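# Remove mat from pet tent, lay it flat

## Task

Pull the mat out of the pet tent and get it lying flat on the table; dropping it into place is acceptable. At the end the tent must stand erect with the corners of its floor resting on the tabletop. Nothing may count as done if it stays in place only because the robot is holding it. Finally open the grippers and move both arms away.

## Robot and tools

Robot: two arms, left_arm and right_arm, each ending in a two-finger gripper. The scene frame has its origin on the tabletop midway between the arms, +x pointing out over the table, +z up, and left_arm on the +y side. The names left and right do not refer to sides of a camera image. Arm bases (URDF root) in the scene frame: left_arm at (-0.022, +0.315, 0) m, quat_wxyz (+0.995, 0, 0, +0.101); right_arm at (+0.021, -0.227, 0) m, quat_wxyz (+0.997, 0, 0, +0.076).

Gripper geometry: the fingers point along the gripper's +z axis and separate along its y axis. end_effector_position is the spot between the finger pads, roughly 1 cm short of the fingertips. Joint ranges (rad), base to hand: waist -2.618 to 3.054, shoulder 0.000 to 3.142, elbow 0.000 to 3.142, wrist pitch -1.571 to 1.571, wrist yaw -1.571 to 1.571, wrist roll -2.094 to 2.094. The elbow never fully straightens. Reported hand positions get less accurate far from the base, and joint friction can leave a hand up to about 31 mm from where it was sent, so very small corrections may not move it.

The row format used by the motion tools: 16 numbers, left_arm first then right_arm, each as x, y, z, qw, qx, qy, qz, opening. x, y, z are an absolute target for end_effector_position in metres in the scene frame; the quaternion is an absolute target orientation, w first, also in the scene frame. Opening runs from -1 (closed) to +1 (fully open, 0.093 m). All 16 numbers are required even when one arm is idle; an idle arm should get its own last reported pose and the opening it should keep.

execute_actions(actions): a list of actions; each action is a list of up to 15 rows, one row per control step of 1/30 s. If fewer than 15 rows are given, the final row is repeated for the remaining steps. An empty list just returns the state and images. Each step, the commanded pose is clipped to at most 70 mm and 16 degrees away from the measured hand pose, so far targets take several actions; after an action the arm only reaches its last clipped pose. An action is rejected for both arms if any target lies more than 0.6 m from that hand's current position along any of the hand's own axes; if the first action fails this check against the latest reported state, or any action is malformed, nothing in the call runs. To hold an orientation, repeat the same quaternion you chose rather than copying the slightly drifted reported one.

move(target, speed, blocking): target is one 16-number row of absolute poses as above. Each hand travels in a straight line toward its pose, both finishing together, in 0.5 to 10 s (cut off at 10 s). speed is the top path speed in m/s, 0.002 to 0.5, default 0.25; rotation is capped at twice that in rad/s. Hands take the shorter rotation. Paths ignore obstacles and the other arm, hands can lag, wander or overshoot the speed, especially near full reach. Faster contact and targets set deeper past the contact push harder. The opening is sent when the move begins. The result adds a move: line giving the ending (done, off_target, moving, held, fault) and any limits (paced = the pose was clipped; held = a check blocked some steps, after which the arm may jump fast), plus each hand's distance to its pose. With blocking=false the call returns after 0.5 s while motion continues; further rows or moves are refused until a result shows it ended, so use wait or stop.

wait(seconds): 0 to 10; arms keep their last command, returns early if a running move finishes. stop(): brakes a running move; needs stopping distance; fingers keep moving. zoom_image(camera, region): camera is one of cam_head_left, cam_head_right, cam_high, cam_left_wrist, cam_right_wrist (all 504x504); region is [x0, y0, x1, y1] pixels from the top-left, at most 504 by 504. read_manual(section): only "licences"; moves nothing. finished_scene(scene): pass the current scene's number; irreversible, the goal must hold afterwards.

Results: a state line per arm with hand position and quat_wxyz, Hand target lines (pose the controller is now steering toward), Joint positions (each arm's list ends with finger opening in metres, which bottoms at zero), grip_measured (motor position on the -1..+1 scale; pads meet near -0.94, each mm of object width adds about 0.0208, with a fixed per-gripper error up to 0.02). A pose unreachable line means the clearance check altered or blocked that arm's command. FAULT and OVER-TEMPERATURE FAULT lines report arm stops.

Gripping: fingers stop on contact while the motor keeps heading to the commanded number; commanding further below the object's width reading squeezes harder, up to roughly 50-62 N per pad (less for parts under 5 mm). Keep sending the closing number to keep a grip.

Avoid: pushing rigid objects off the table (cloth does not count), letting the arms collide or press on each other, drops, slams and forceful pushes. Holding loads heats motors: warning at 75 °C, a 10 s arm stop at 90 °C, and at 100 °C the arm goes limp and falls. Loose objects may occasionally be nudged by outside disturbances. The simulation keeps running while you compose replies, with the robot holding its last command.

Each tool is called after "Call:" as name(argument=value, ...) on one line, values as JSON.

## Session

Call:
execute_actions(actions=[])

Scene clock: 0.00 s.
left_arm: end_effector_position=(+0.3411, +0.3973, +0.4130) grip_measured=+1.000 end_effector_quat_wxyz=(+0.712, -0.082, +0.693, +0.081) | right_arm: end_effector_position=(+0.3895, -0.1689, +0.4138) grip_measured=+1.000 end_effector_quat_wxyz=(+0.715, -0.055, +0.695, +0.052)
Joint positions: left_arm=[ 0.017  1.041  1.063  0.005 -0.013 -0.003  0.093] | right_arm=[ 0.011  1.043  1.064  0.008  0.012 -0.007  0.093]
Joint velocities: left_arm=[-0.007 -0.012 -0.002 -0.081  0.007 -0.007  0.   ] | right_arm=[-0.002  0.002  0.017  0.022  0.007  0.007  0.   ]
Hand target (left_arm): +0.341, +0.397, +0.413; +0.712, -0.082, +0.693, +0.081
Hand target (right_arm): +0.390, -0.169, +0.414; +0.715, -0.055, +0.695, +0.052

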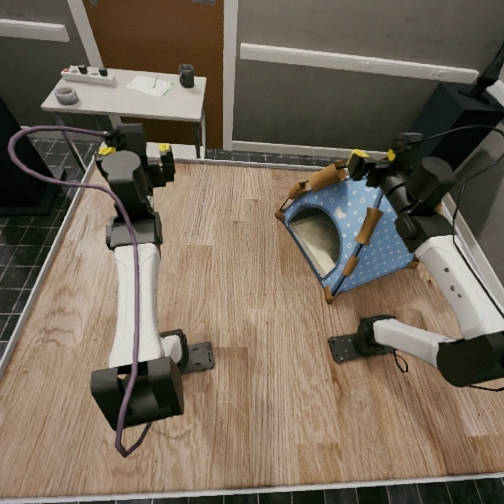

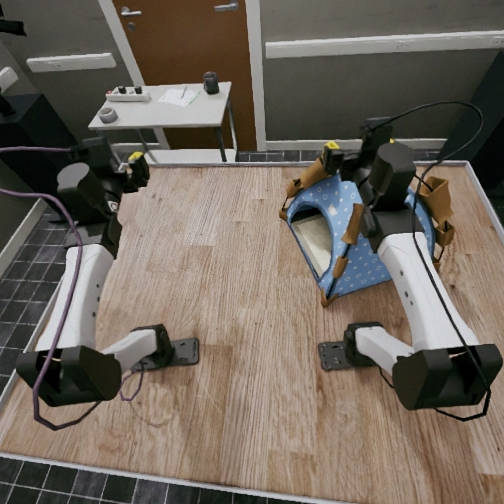

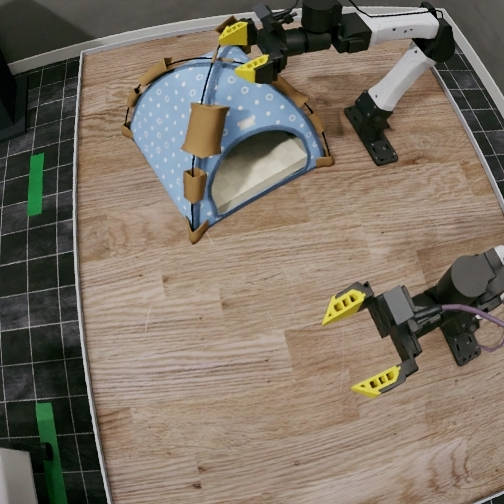

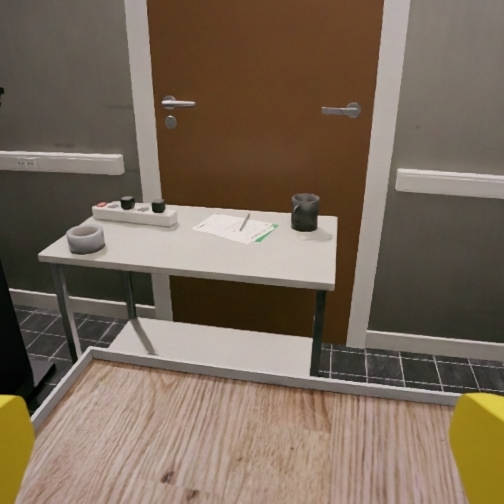

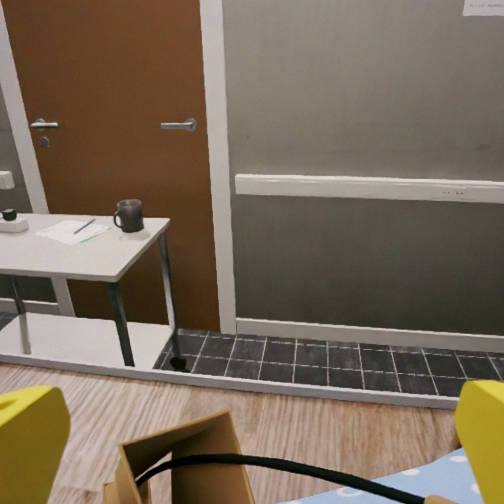

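Call:
move(target=[0.31,-0.06,0.10,0.04,-0.125,0.96,-0.24,0,0.35,-0.225,0.34,0.256,0.181,0.945,-0.048,0.6], speed=0.4)

Call:
move(target=[0.32,-0.125,0.08,0.04,-0.125,0.96,-0.24,0,0.355,-0.225,0.3,0.256,0.181,0.945,-0.048,0.6], speed=0.15)

Scene clock: 5.23 s.
left_arm: end_effector_position=(+0.3246, -0.0573, +0.0892) grip_measured=+0.001 end_effector_quat_wxyz=(+0.039, -0.125, +0.963, -0.236) | right_arm: end_effector_position=(+0.3538, -0.2222, +0.3361) grip_measured=+0.602 end_effector_quat_wxyz=(+0.271, +0.166, +0.947, -0.048)
Joint positions: left_arm=[-0.943  2.126  1.758 -0.78   0.239 -1.051  0.045] | right_arm=[-0.01   1.593  2.073 -1.548  0.252  0.425  0.074]
Joint velocities: left_arm=[-0.017 -0.012  0.002 -0.066  0.051 -0.007 -0.   ] | right_arm=[-0.007  0.012 -0.017 -0.066  0.022  0.037 -0.   ]
Hand target (left_arm): +0.326, -0.064, +0.097; +0.039, -0.123, +0.961, -0.246
Hand target (right_arm): +0.354, -0.225, +0.336; +0.266, +0.174, +0.947, -0.048
Off the commanded pose (left_arm): 0.018 m, 1 deg.
Off the commanded pose (right_arm): 0.006 m, 2 deg.
joint sent to its limit (right arm) — the command would take joint 4 (wrist pitch) past its lower limit, so that joint was sent only as far as its limit.
move: off_target (left_arm)

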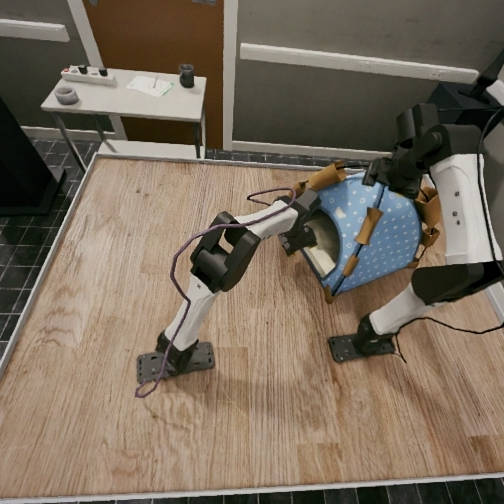

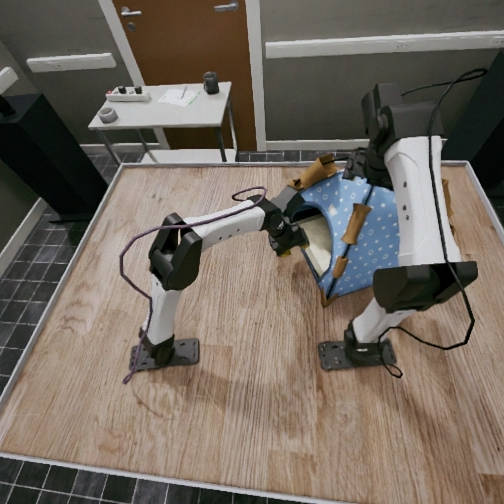

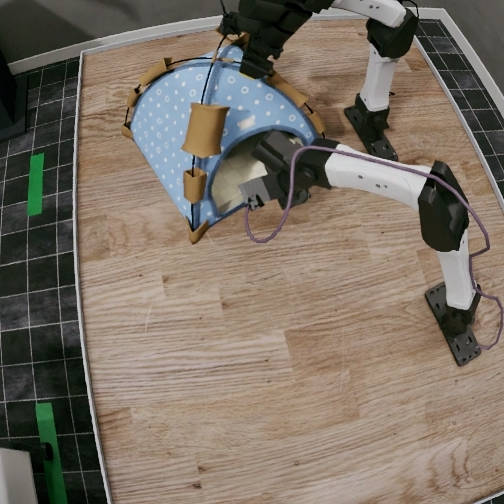

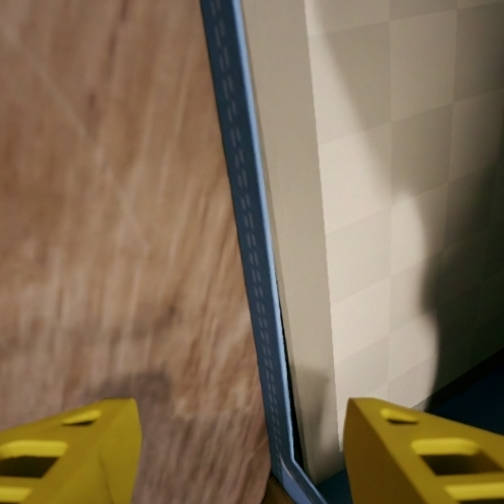

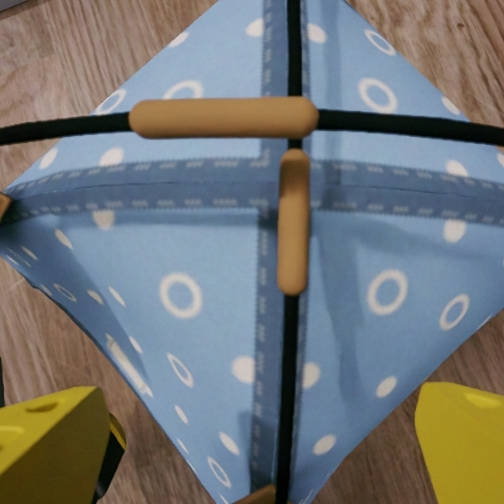

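Scene clock: 6.23 s.
left_arm: end_effector_position=(+0.3160, -0.1227, +0.0772) grip_measured=+0.001 end_effector_quat_wxyz=(+0.034, -0.122, +0.962, -0.240) | right_arm: end_effector_position=(+0.3585, -0.2216, +0.3042) grip_measured=+0.602 end_effector_quat_wxyz=(+0.261, +0.174, +0.948, -0.049)
Joint positions: left_arm=[-1.051  2.305  1.997 -0.816  0.209 -1.149  0.045] | right_arm=[-0.01   1.545  1.879 -1.424  0.252  0.442  0.074]
Joint velocities: left_arm=[ 0.002 -0.002  0.002 -0.022 -0.095  0.007  0.   ] | right_arm=[-0.002  0.012 -0.007  0.066  0.037 -0.051  0.   ]
Hand target (left_arm): +0.321, -0.125, +0.081; +0.040, -0.126, +0.961, -0.242
Hand target (right_arm): +0.356, -0.225, +0.300; +0.256, +0.181, +0.948, -0.048
Off the commanded pose (left_arm): 0.005 m, 1 deg.
Off the commanded pose (right_arm): 0.006 m, 1 deg.
move: done

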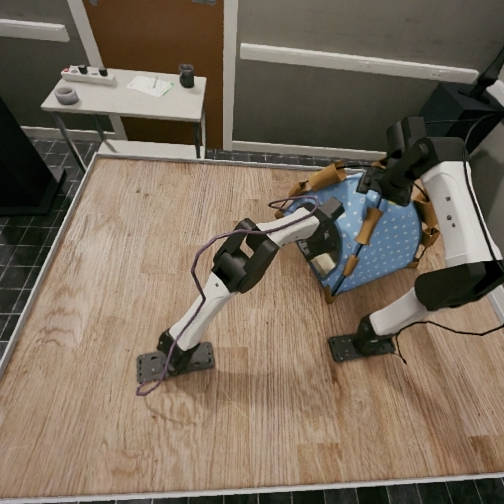

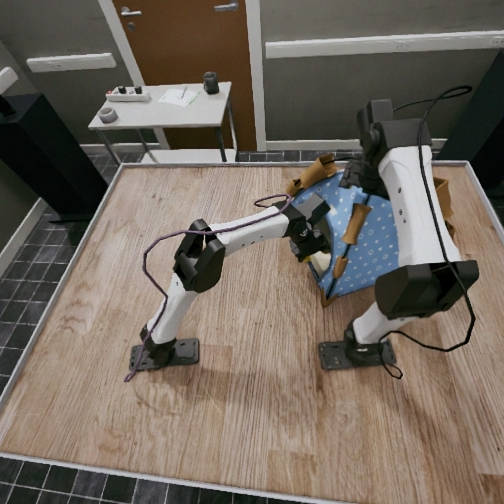

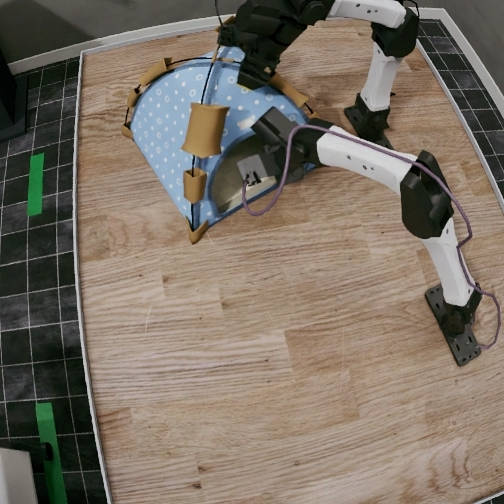

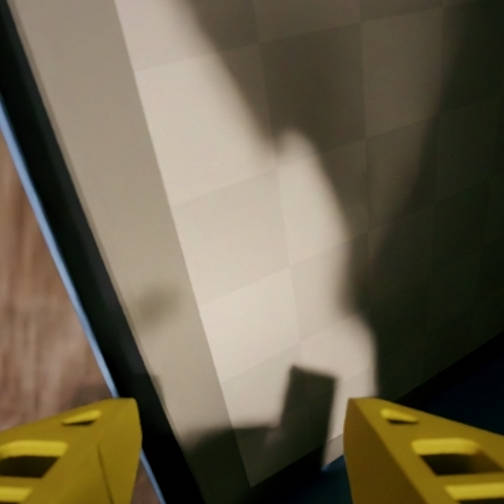

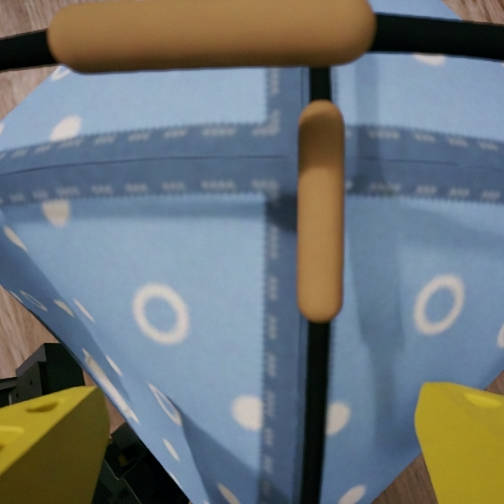

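Call:
move(target=[0.325,-0.155,0.065,0.04,-0.125,0.96,-0.24,0,0.355,-0.235,0.275,0.256,0.181,0.945,-0.048,0.3], speed=0.08)

Call:
move(target=[0.325,-0.155,0.03,0.04,-0.125,0.96,-0.24,0,0.355,-0.235,0.275,0.256,0.181,0.945,-0.048,-1], speed=0.06)

Call:
move(target=[0.316,-0.13,0.03,0.04,-0.125,0.96,-0.24,0,0.355,-0.235,0.275,0.256,0.181,0.945,-0.048,-1], speed=0.04)

Scene clock: 10.93 s.
left_arm: end_effector_position=(+0.3234, -0.1506, +0.0612) grip_measured=+0.001 end_effector_quat_wxyz=(+0.034, -0.124, +0.962, -0.239) | right_arm: end_effector_position=(+0.3580, -0.2336, +0.2803) grip_measured=+0.302 end_effector_quat_wxyz=(+0.262, +0.182, +0.946, -0.052)
Joint positions: left_arm=[-1.077  2.445  2.18  -0.856  0.193 -1.178  0.045] | right_arm=[-0.05   1.487  1.713 -1.309  0.243  0.421  0.06 ]
Joint velocities: left_arm=[-0.002  0.002  0.002 -0.022 -0.066  0.037 -0.   ] | right_arm=[-0.007  0.017 -0.022 -0.007  0.037  0.007  0.002]
Hand target (left_arm): +0.325, -0.155, +0.065; +0.040, -0.125, +0.962, -0.241
Hand target (right_arm): +0.356, -0.235, +0.275; +0.257, +0.181, +0.948, -0.049
Off the commanded pose (left_arm): 0.006 m, 1 deg.
Off the commanded pose (right_arm): 0.006 m, 1 deg.
move: done

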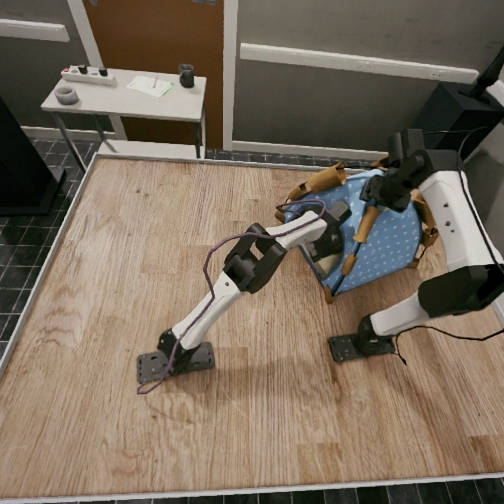

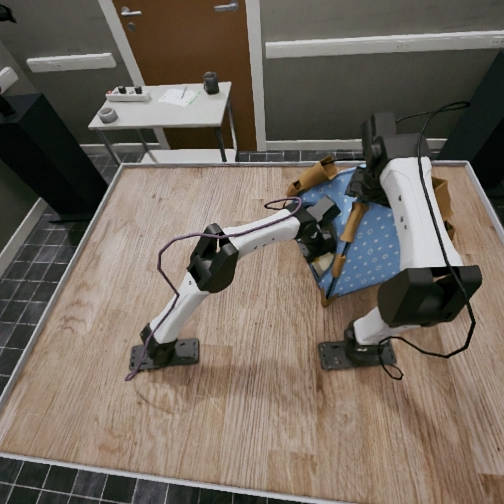

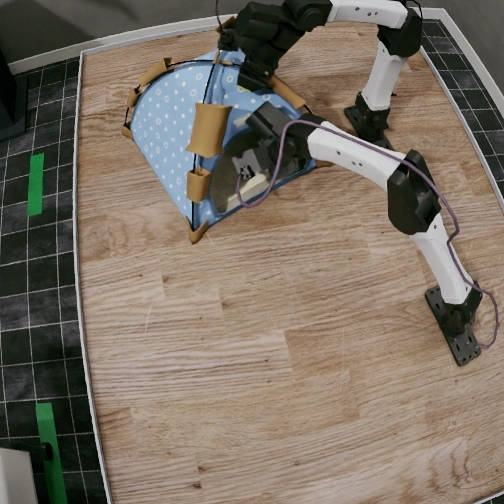

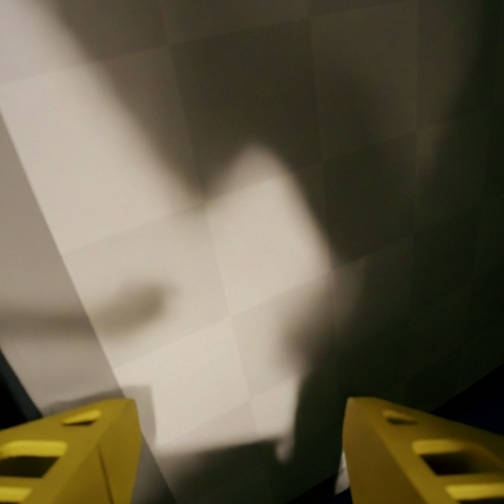

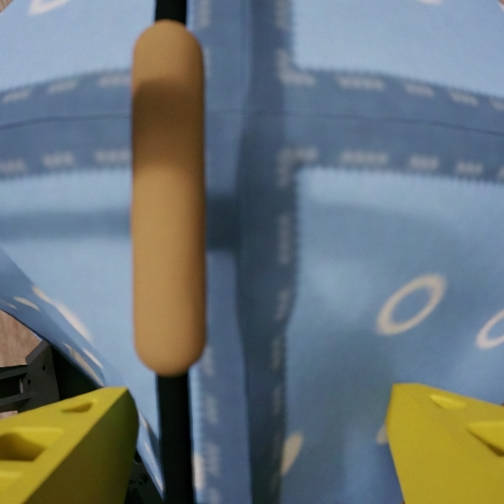

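Scene clock: 11.90 s.
left_arm: end_effector_position=(+0.3285, -0.1567, +0.0445) grip_measured=+0.001 end_effector_quat_wxyz=(+0.043, -0.123, +0.959, -0.251) | right_arm: end_effector_position=(+0.3589, -0.2327, +0.2806) grip_measured=-0.976 end_effector_quat_wxyz=(+0.263, +0.179, +0.947, -0.049)
Joint positions: left_arm=[-1.078  2.459  2.127 -0.758  0.192 -1.179  0.045] | right_arm=[-0.05   1.487  1.713 -1.305  0.238  0.415  0.   ]
Joint velocities: left_arm=[-0.022  0.002  0.007 -0.066  0.081 -0.022  0.   ] | right_arm=[-0.002 -0.017  0.002  0.007  0.007 -0.066  0.   ]
Hand target (left_arm): +0.325, -0.155, +0.030; +0.040, -0.125, +0.962, -0.240
Hand target (right_arm): +0.355, -0.235, +0.275; +0.257, +0.182, +0.948, -0.048
Off the commanded pose (left_arm): 0.015 m, 1 deg.
Off the commanded pose (right_arm): 0.007 m, 1 deg.
move: off_target (left_arm)

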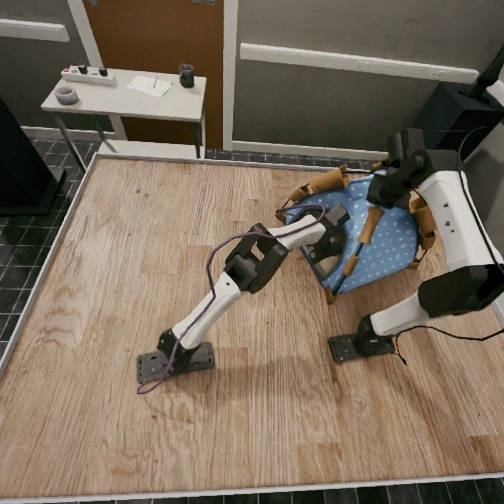

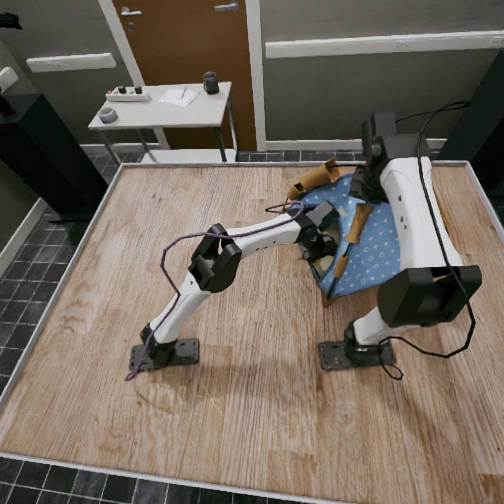

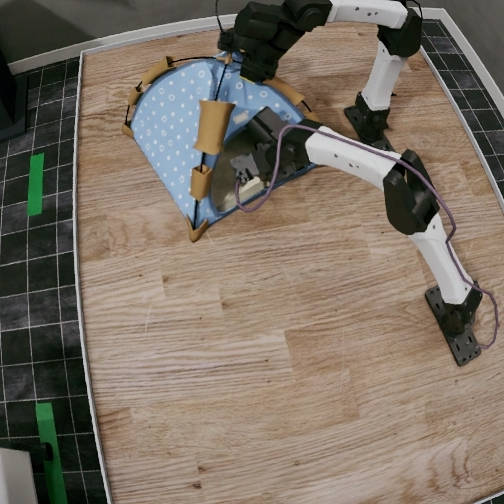

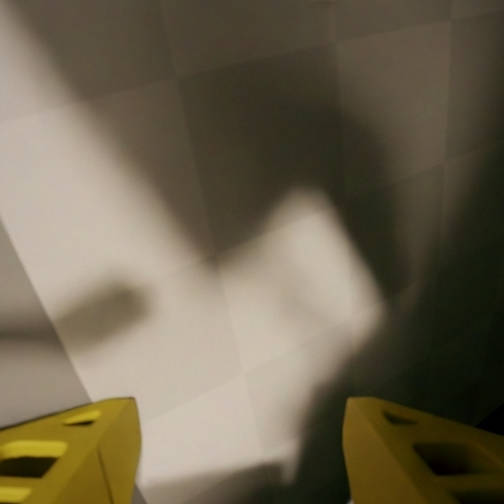

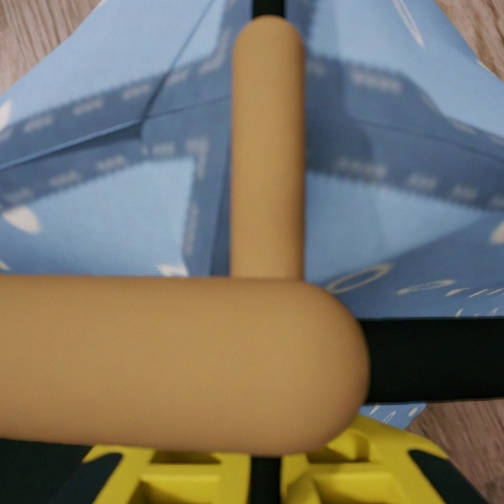

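Scene clock: 12.97 s.
left_arm: end_effector_position=(+0.3208, -0.1460, +0.0431) grip_measured=+0.001 end_effector_quat_wxyz=(+0.051, -0.119, +0.956, -0.264) | right_arm: end_effector_position=(+0.3589, -0.2327, +0.2806) grip_measured=-0.976 end_effector_quat_wxyz=(+0.263, +0.179, +0.947, -0.049)
Joint positions: left_arm=[-1.076  2.365  1.938 -0.632  0.193 -1.173  0.045] | right_arm=[-0.05   1.487  1.713 -1.305  0.238  0.415  0.   ]
Joint velocities: left_arm=[-0.002 -0.007 -0.017 -0.022 -0.022 -0.066  0.001] | right_arm=[-0.007 -0.002 -0.002  0.066 -0.037 -0.066  0.   ]
Hand target (left_arm): +0.316, -0.131, +0.030; +0.040, -0.125, +0.962, -0.240
Hand target (right_arm): +0.355, -0.235, +0.275; +0.257, +0.182, +0.948, -0.048
Off the commanded pose (left_arm): 0.021 m, 3 deg.
Off the commanded pose (right_arm): 0.007 m, 1 deg.
move: off_target (left_arm)

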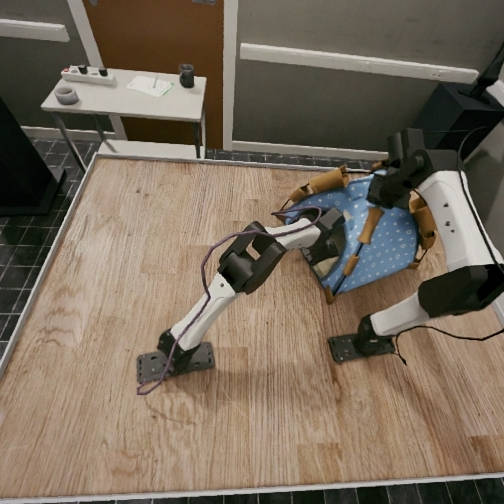

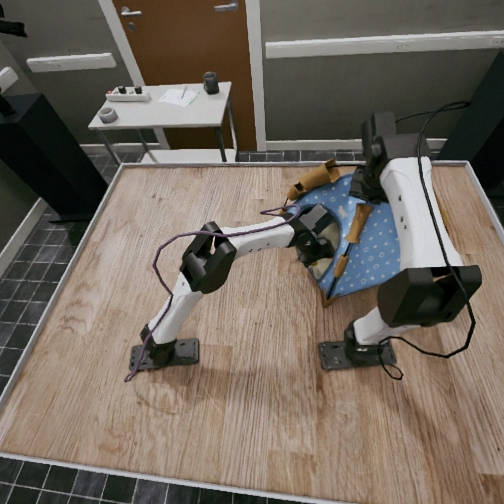

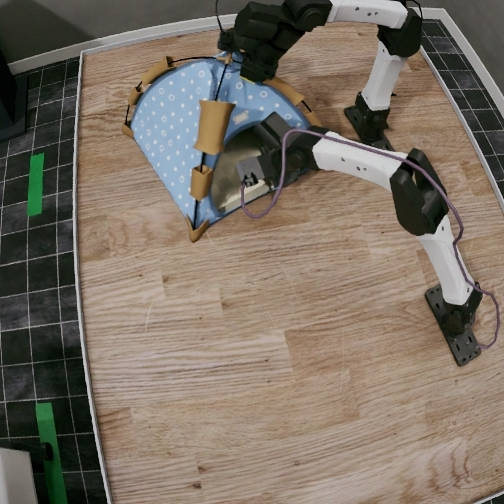

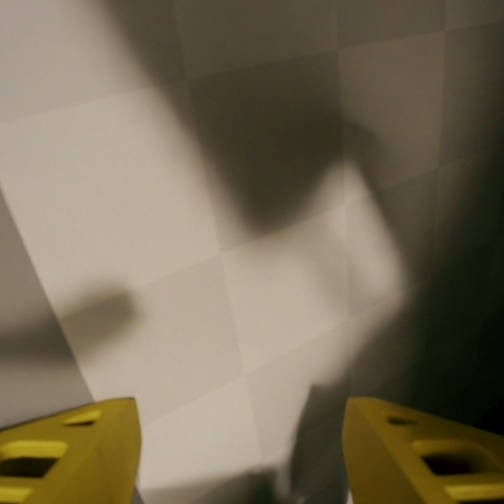

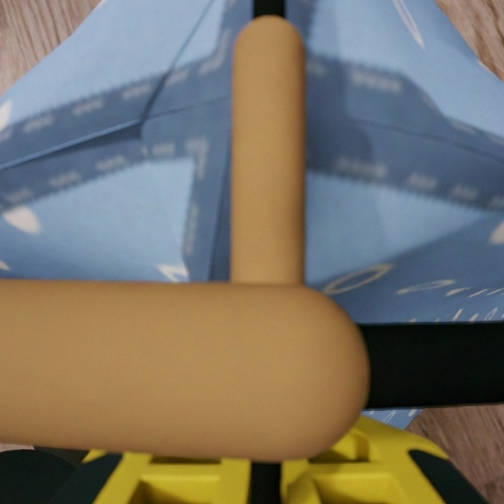

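Call:
move(target=[0.335,-0.185,0.03,0.04,-0.125,0.96,-0.24,0,0.355,-0.235,0.275,0.256,0.181,0.945,-0.048,-1], speed=0.05)

Call:
move(target=[0.318,-0.135,0.065,0.04,-0.125,0.96,-0.24,0,0.355,-0.235,0.275,0.256,0.181,0.945,-0.048,-1], speed=0.06)

Call:
move(target=[0.316,-0.13,0.03,0.04,-0.125,0.96,-0.24,0,0.355,-0.235,0.275,0.256,0.181,0.945,-0.048,-1], speed=0.05)

Scene clock: 17.03 s.
left_arm: end_effector_position=(+0.3403, -0.1831, +0.0443) grip_measured=+0.001 end_effector_quat_wxyz=(+0.046, -0.124, +0.957, -0.256) | right_arm: end_effector_position=(+0.3589, -0.2327, +0.2806) grip_measured=-0.976 end_effector_quat_wxyz=(+0.263, +0.179, +0.947, -0.049)
Joint positions: left_arm=[-1.093  2.618  2.416 -0.871  0.184 -1.196  0.045] | right_arm=[-0.05   1.487  1.713 -1.305  0.238  0.415  0.   ]
Joint velocities: left_arm=[ 0.002  0.012  0.032  0.037 -0.007  0.066  0.   ] | right_arm=[ 0.002 -0.002  0.002 -0.007  0.066 -0.022  0.   ]
Hand target (left_arm): +0.335, -0.184, +0.030; +0.041, -0.125, +0.962, -0.241
Hand target (right_arm): +0.355, -0.235, +0.275; +0.257, +0.182, +0.948, -0.048
Off the commanded pose (left_arm): 0.015 m, 2 deg.
Off the commanded pose (right_arm): 0.007 m, 1 deg.
move: off_target (left_arm)

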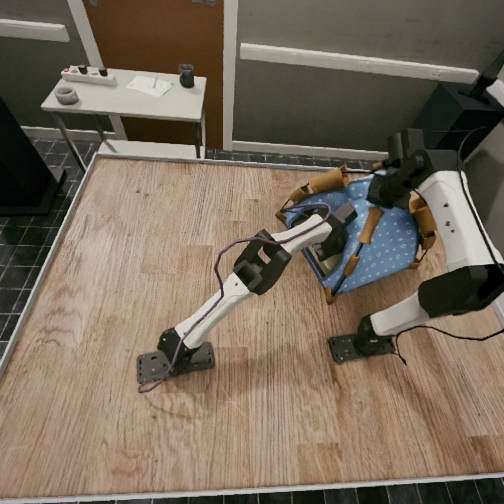

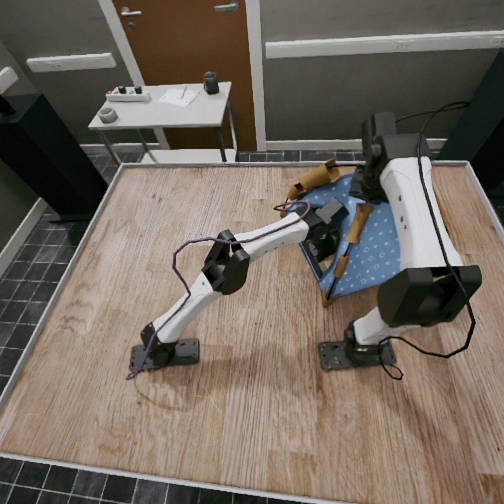

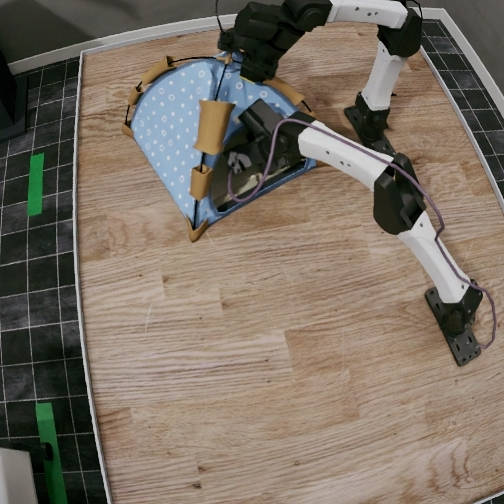

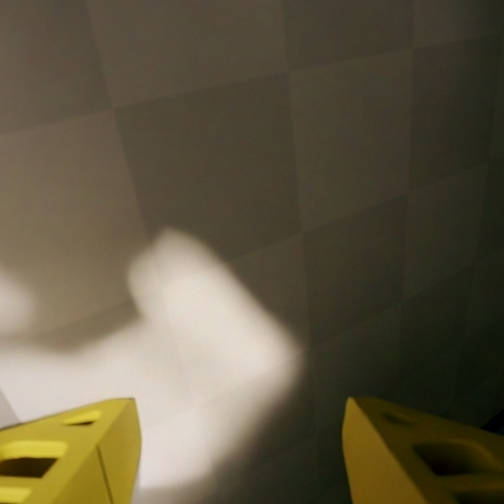

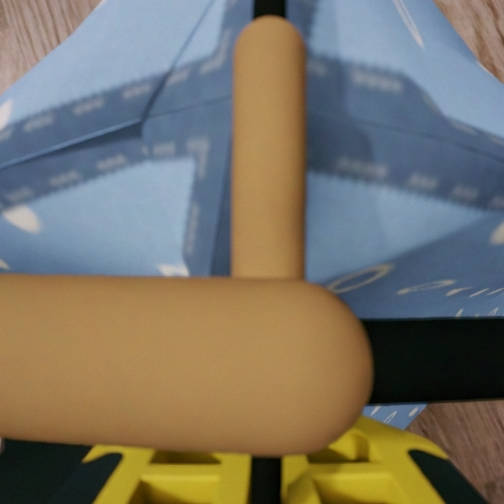

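Scene clock: 18.33 s.
left_arm: end_effector_position=(+0.3148, -0.1378, +0.0546) grip_measured=+0.001 end_effector_quat_wxyz=(+0.034, -0.126, +0.965, -0.229) | right_arm: end_effector_position=(+0.3589, -0.2327, +0.2806) grip_measured=-0.976 end_effector_quat_wxyz=(+0.263, +0.179, +0.947, -0.049)
Joint positions: left_arm=[-1.077  2.384  2.053 -0.808  0.184 -1.176  0.045] | right_arm=[-0.05   1.487  1.713 -1.305  0.238  0.415  0.   ]
Joint velocities: left_arm=[-0.002 -0.002 -0.017  0.022  0.022  0.037 -0.   ] | right_arm=[-0.002  0.032 -0.012 -0.051 -0.037 -0.066  0.   ]
Hand target (left_arm): +0.318, -0.136, +0.064; +0.040, -0.125, +0.962, -0.240
Hand target (right_arm): +0.355, -0.235, +0.275; +0.257, +0.182, +0.948, -0.048
Off the commanded pose (left_arm): 0.011 m, 2 deg.
Off the commanded pose (right_arm): 0.007 m, 1 deg.
move: off_target (left_arm)

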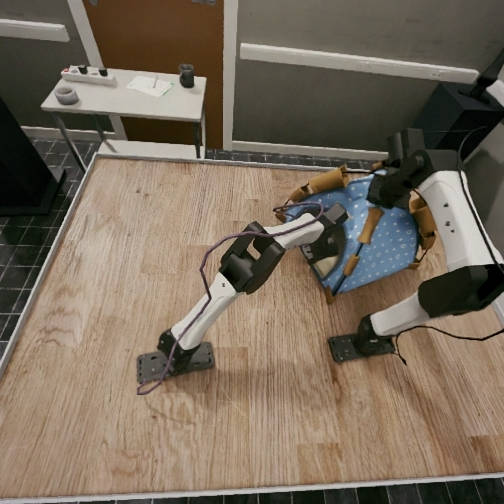

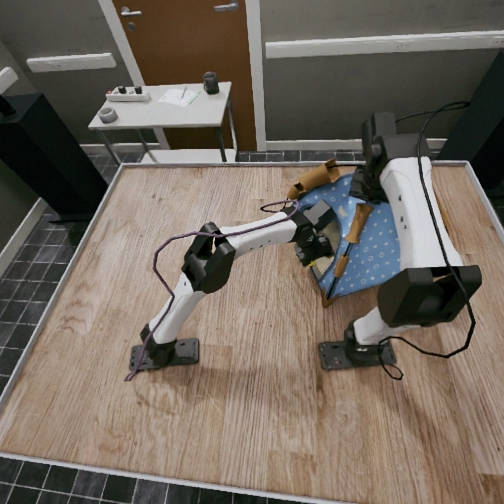

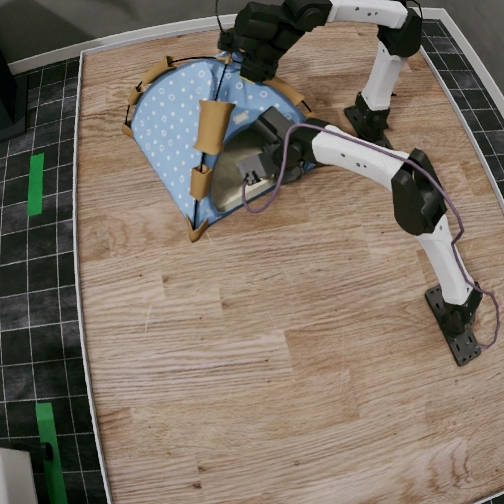

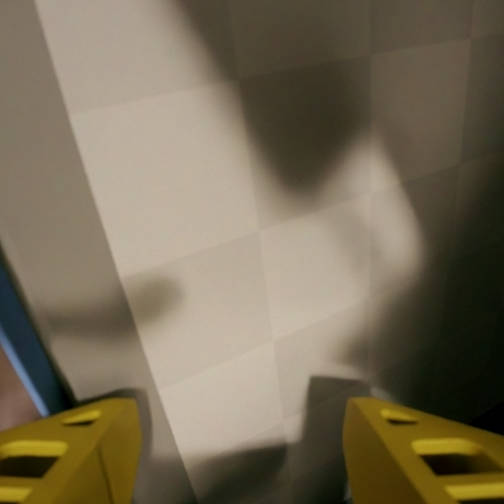

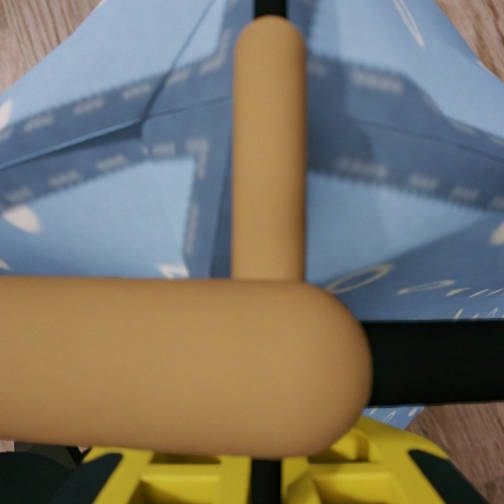

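Scene clock: 19.23 s.
left_arm: end_effector_position=(+0.3197, -0.1473, +0.0462) grip_measured=+0.001 end_effector_quat_wxyz=(+0.051, -0.118, +0.955, -0.268) | right_arm: end_effector_position=(+0.3589, -0.2321, +0.2804) grip_measured=-0.976 end_effector_quat_wxyz=(+0.263, +0.179, +0.947, -0.048)
Joint positions: left_arm=[-1.077  2.358  1.935 -0.628  0.199 -1.174  0.045] | right_arm=[-0.05   1.487  1.713 -1.305  0.234  0.415  0.   ]
Joint velocities: left_arm=[ 0.002  0.002 -0.007  0.022  0.022 -0.037 -0.001] | right_arm=[ 0.007 -0.002  0.002 -0.007 -0.066 -0.007  0.   ]
Hand target (left_arm): +0.316, -0.131, +0.030; +0.040, -0.125, +0.962, -0.240
Hand target (right_arm): +0.355, -0.235, +0.275; +0.257, +0.182, +0.948, -0.048
Off the commanded pose (left_arm): 0.024 m, 4 deg.
Off the commanded pose (right_arm): 0.007 m, 1 deg.
move: off_target (left_arm)

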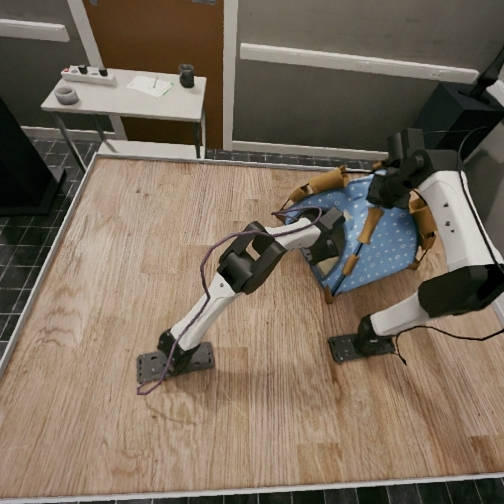

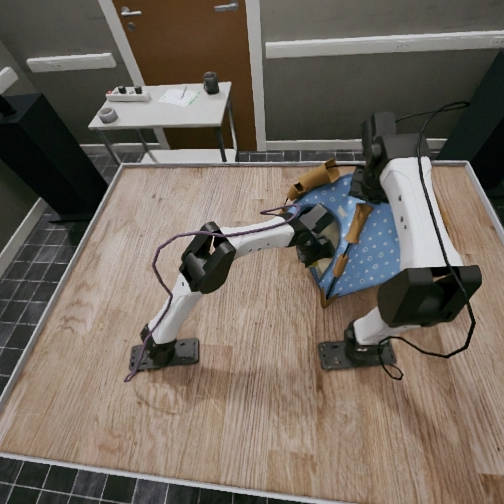

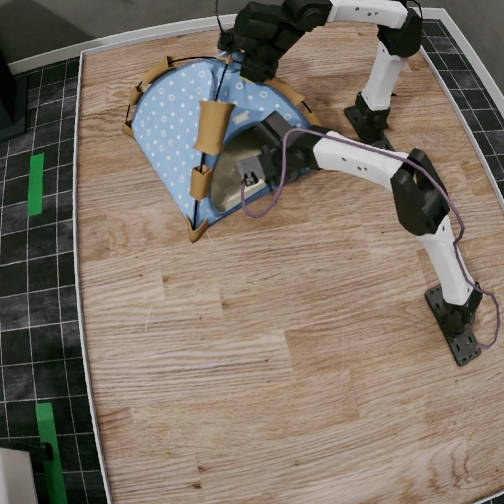

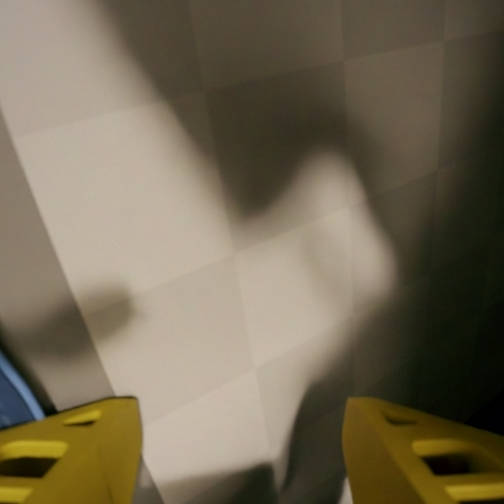

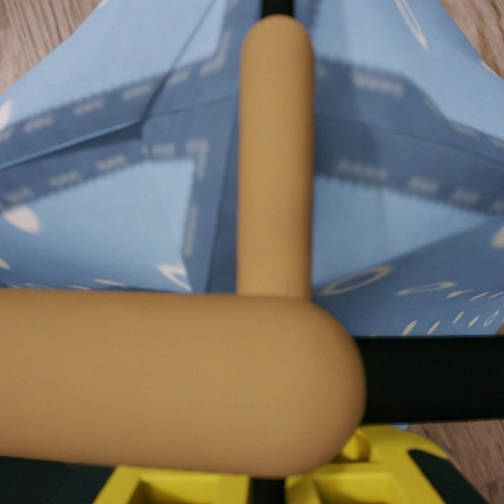

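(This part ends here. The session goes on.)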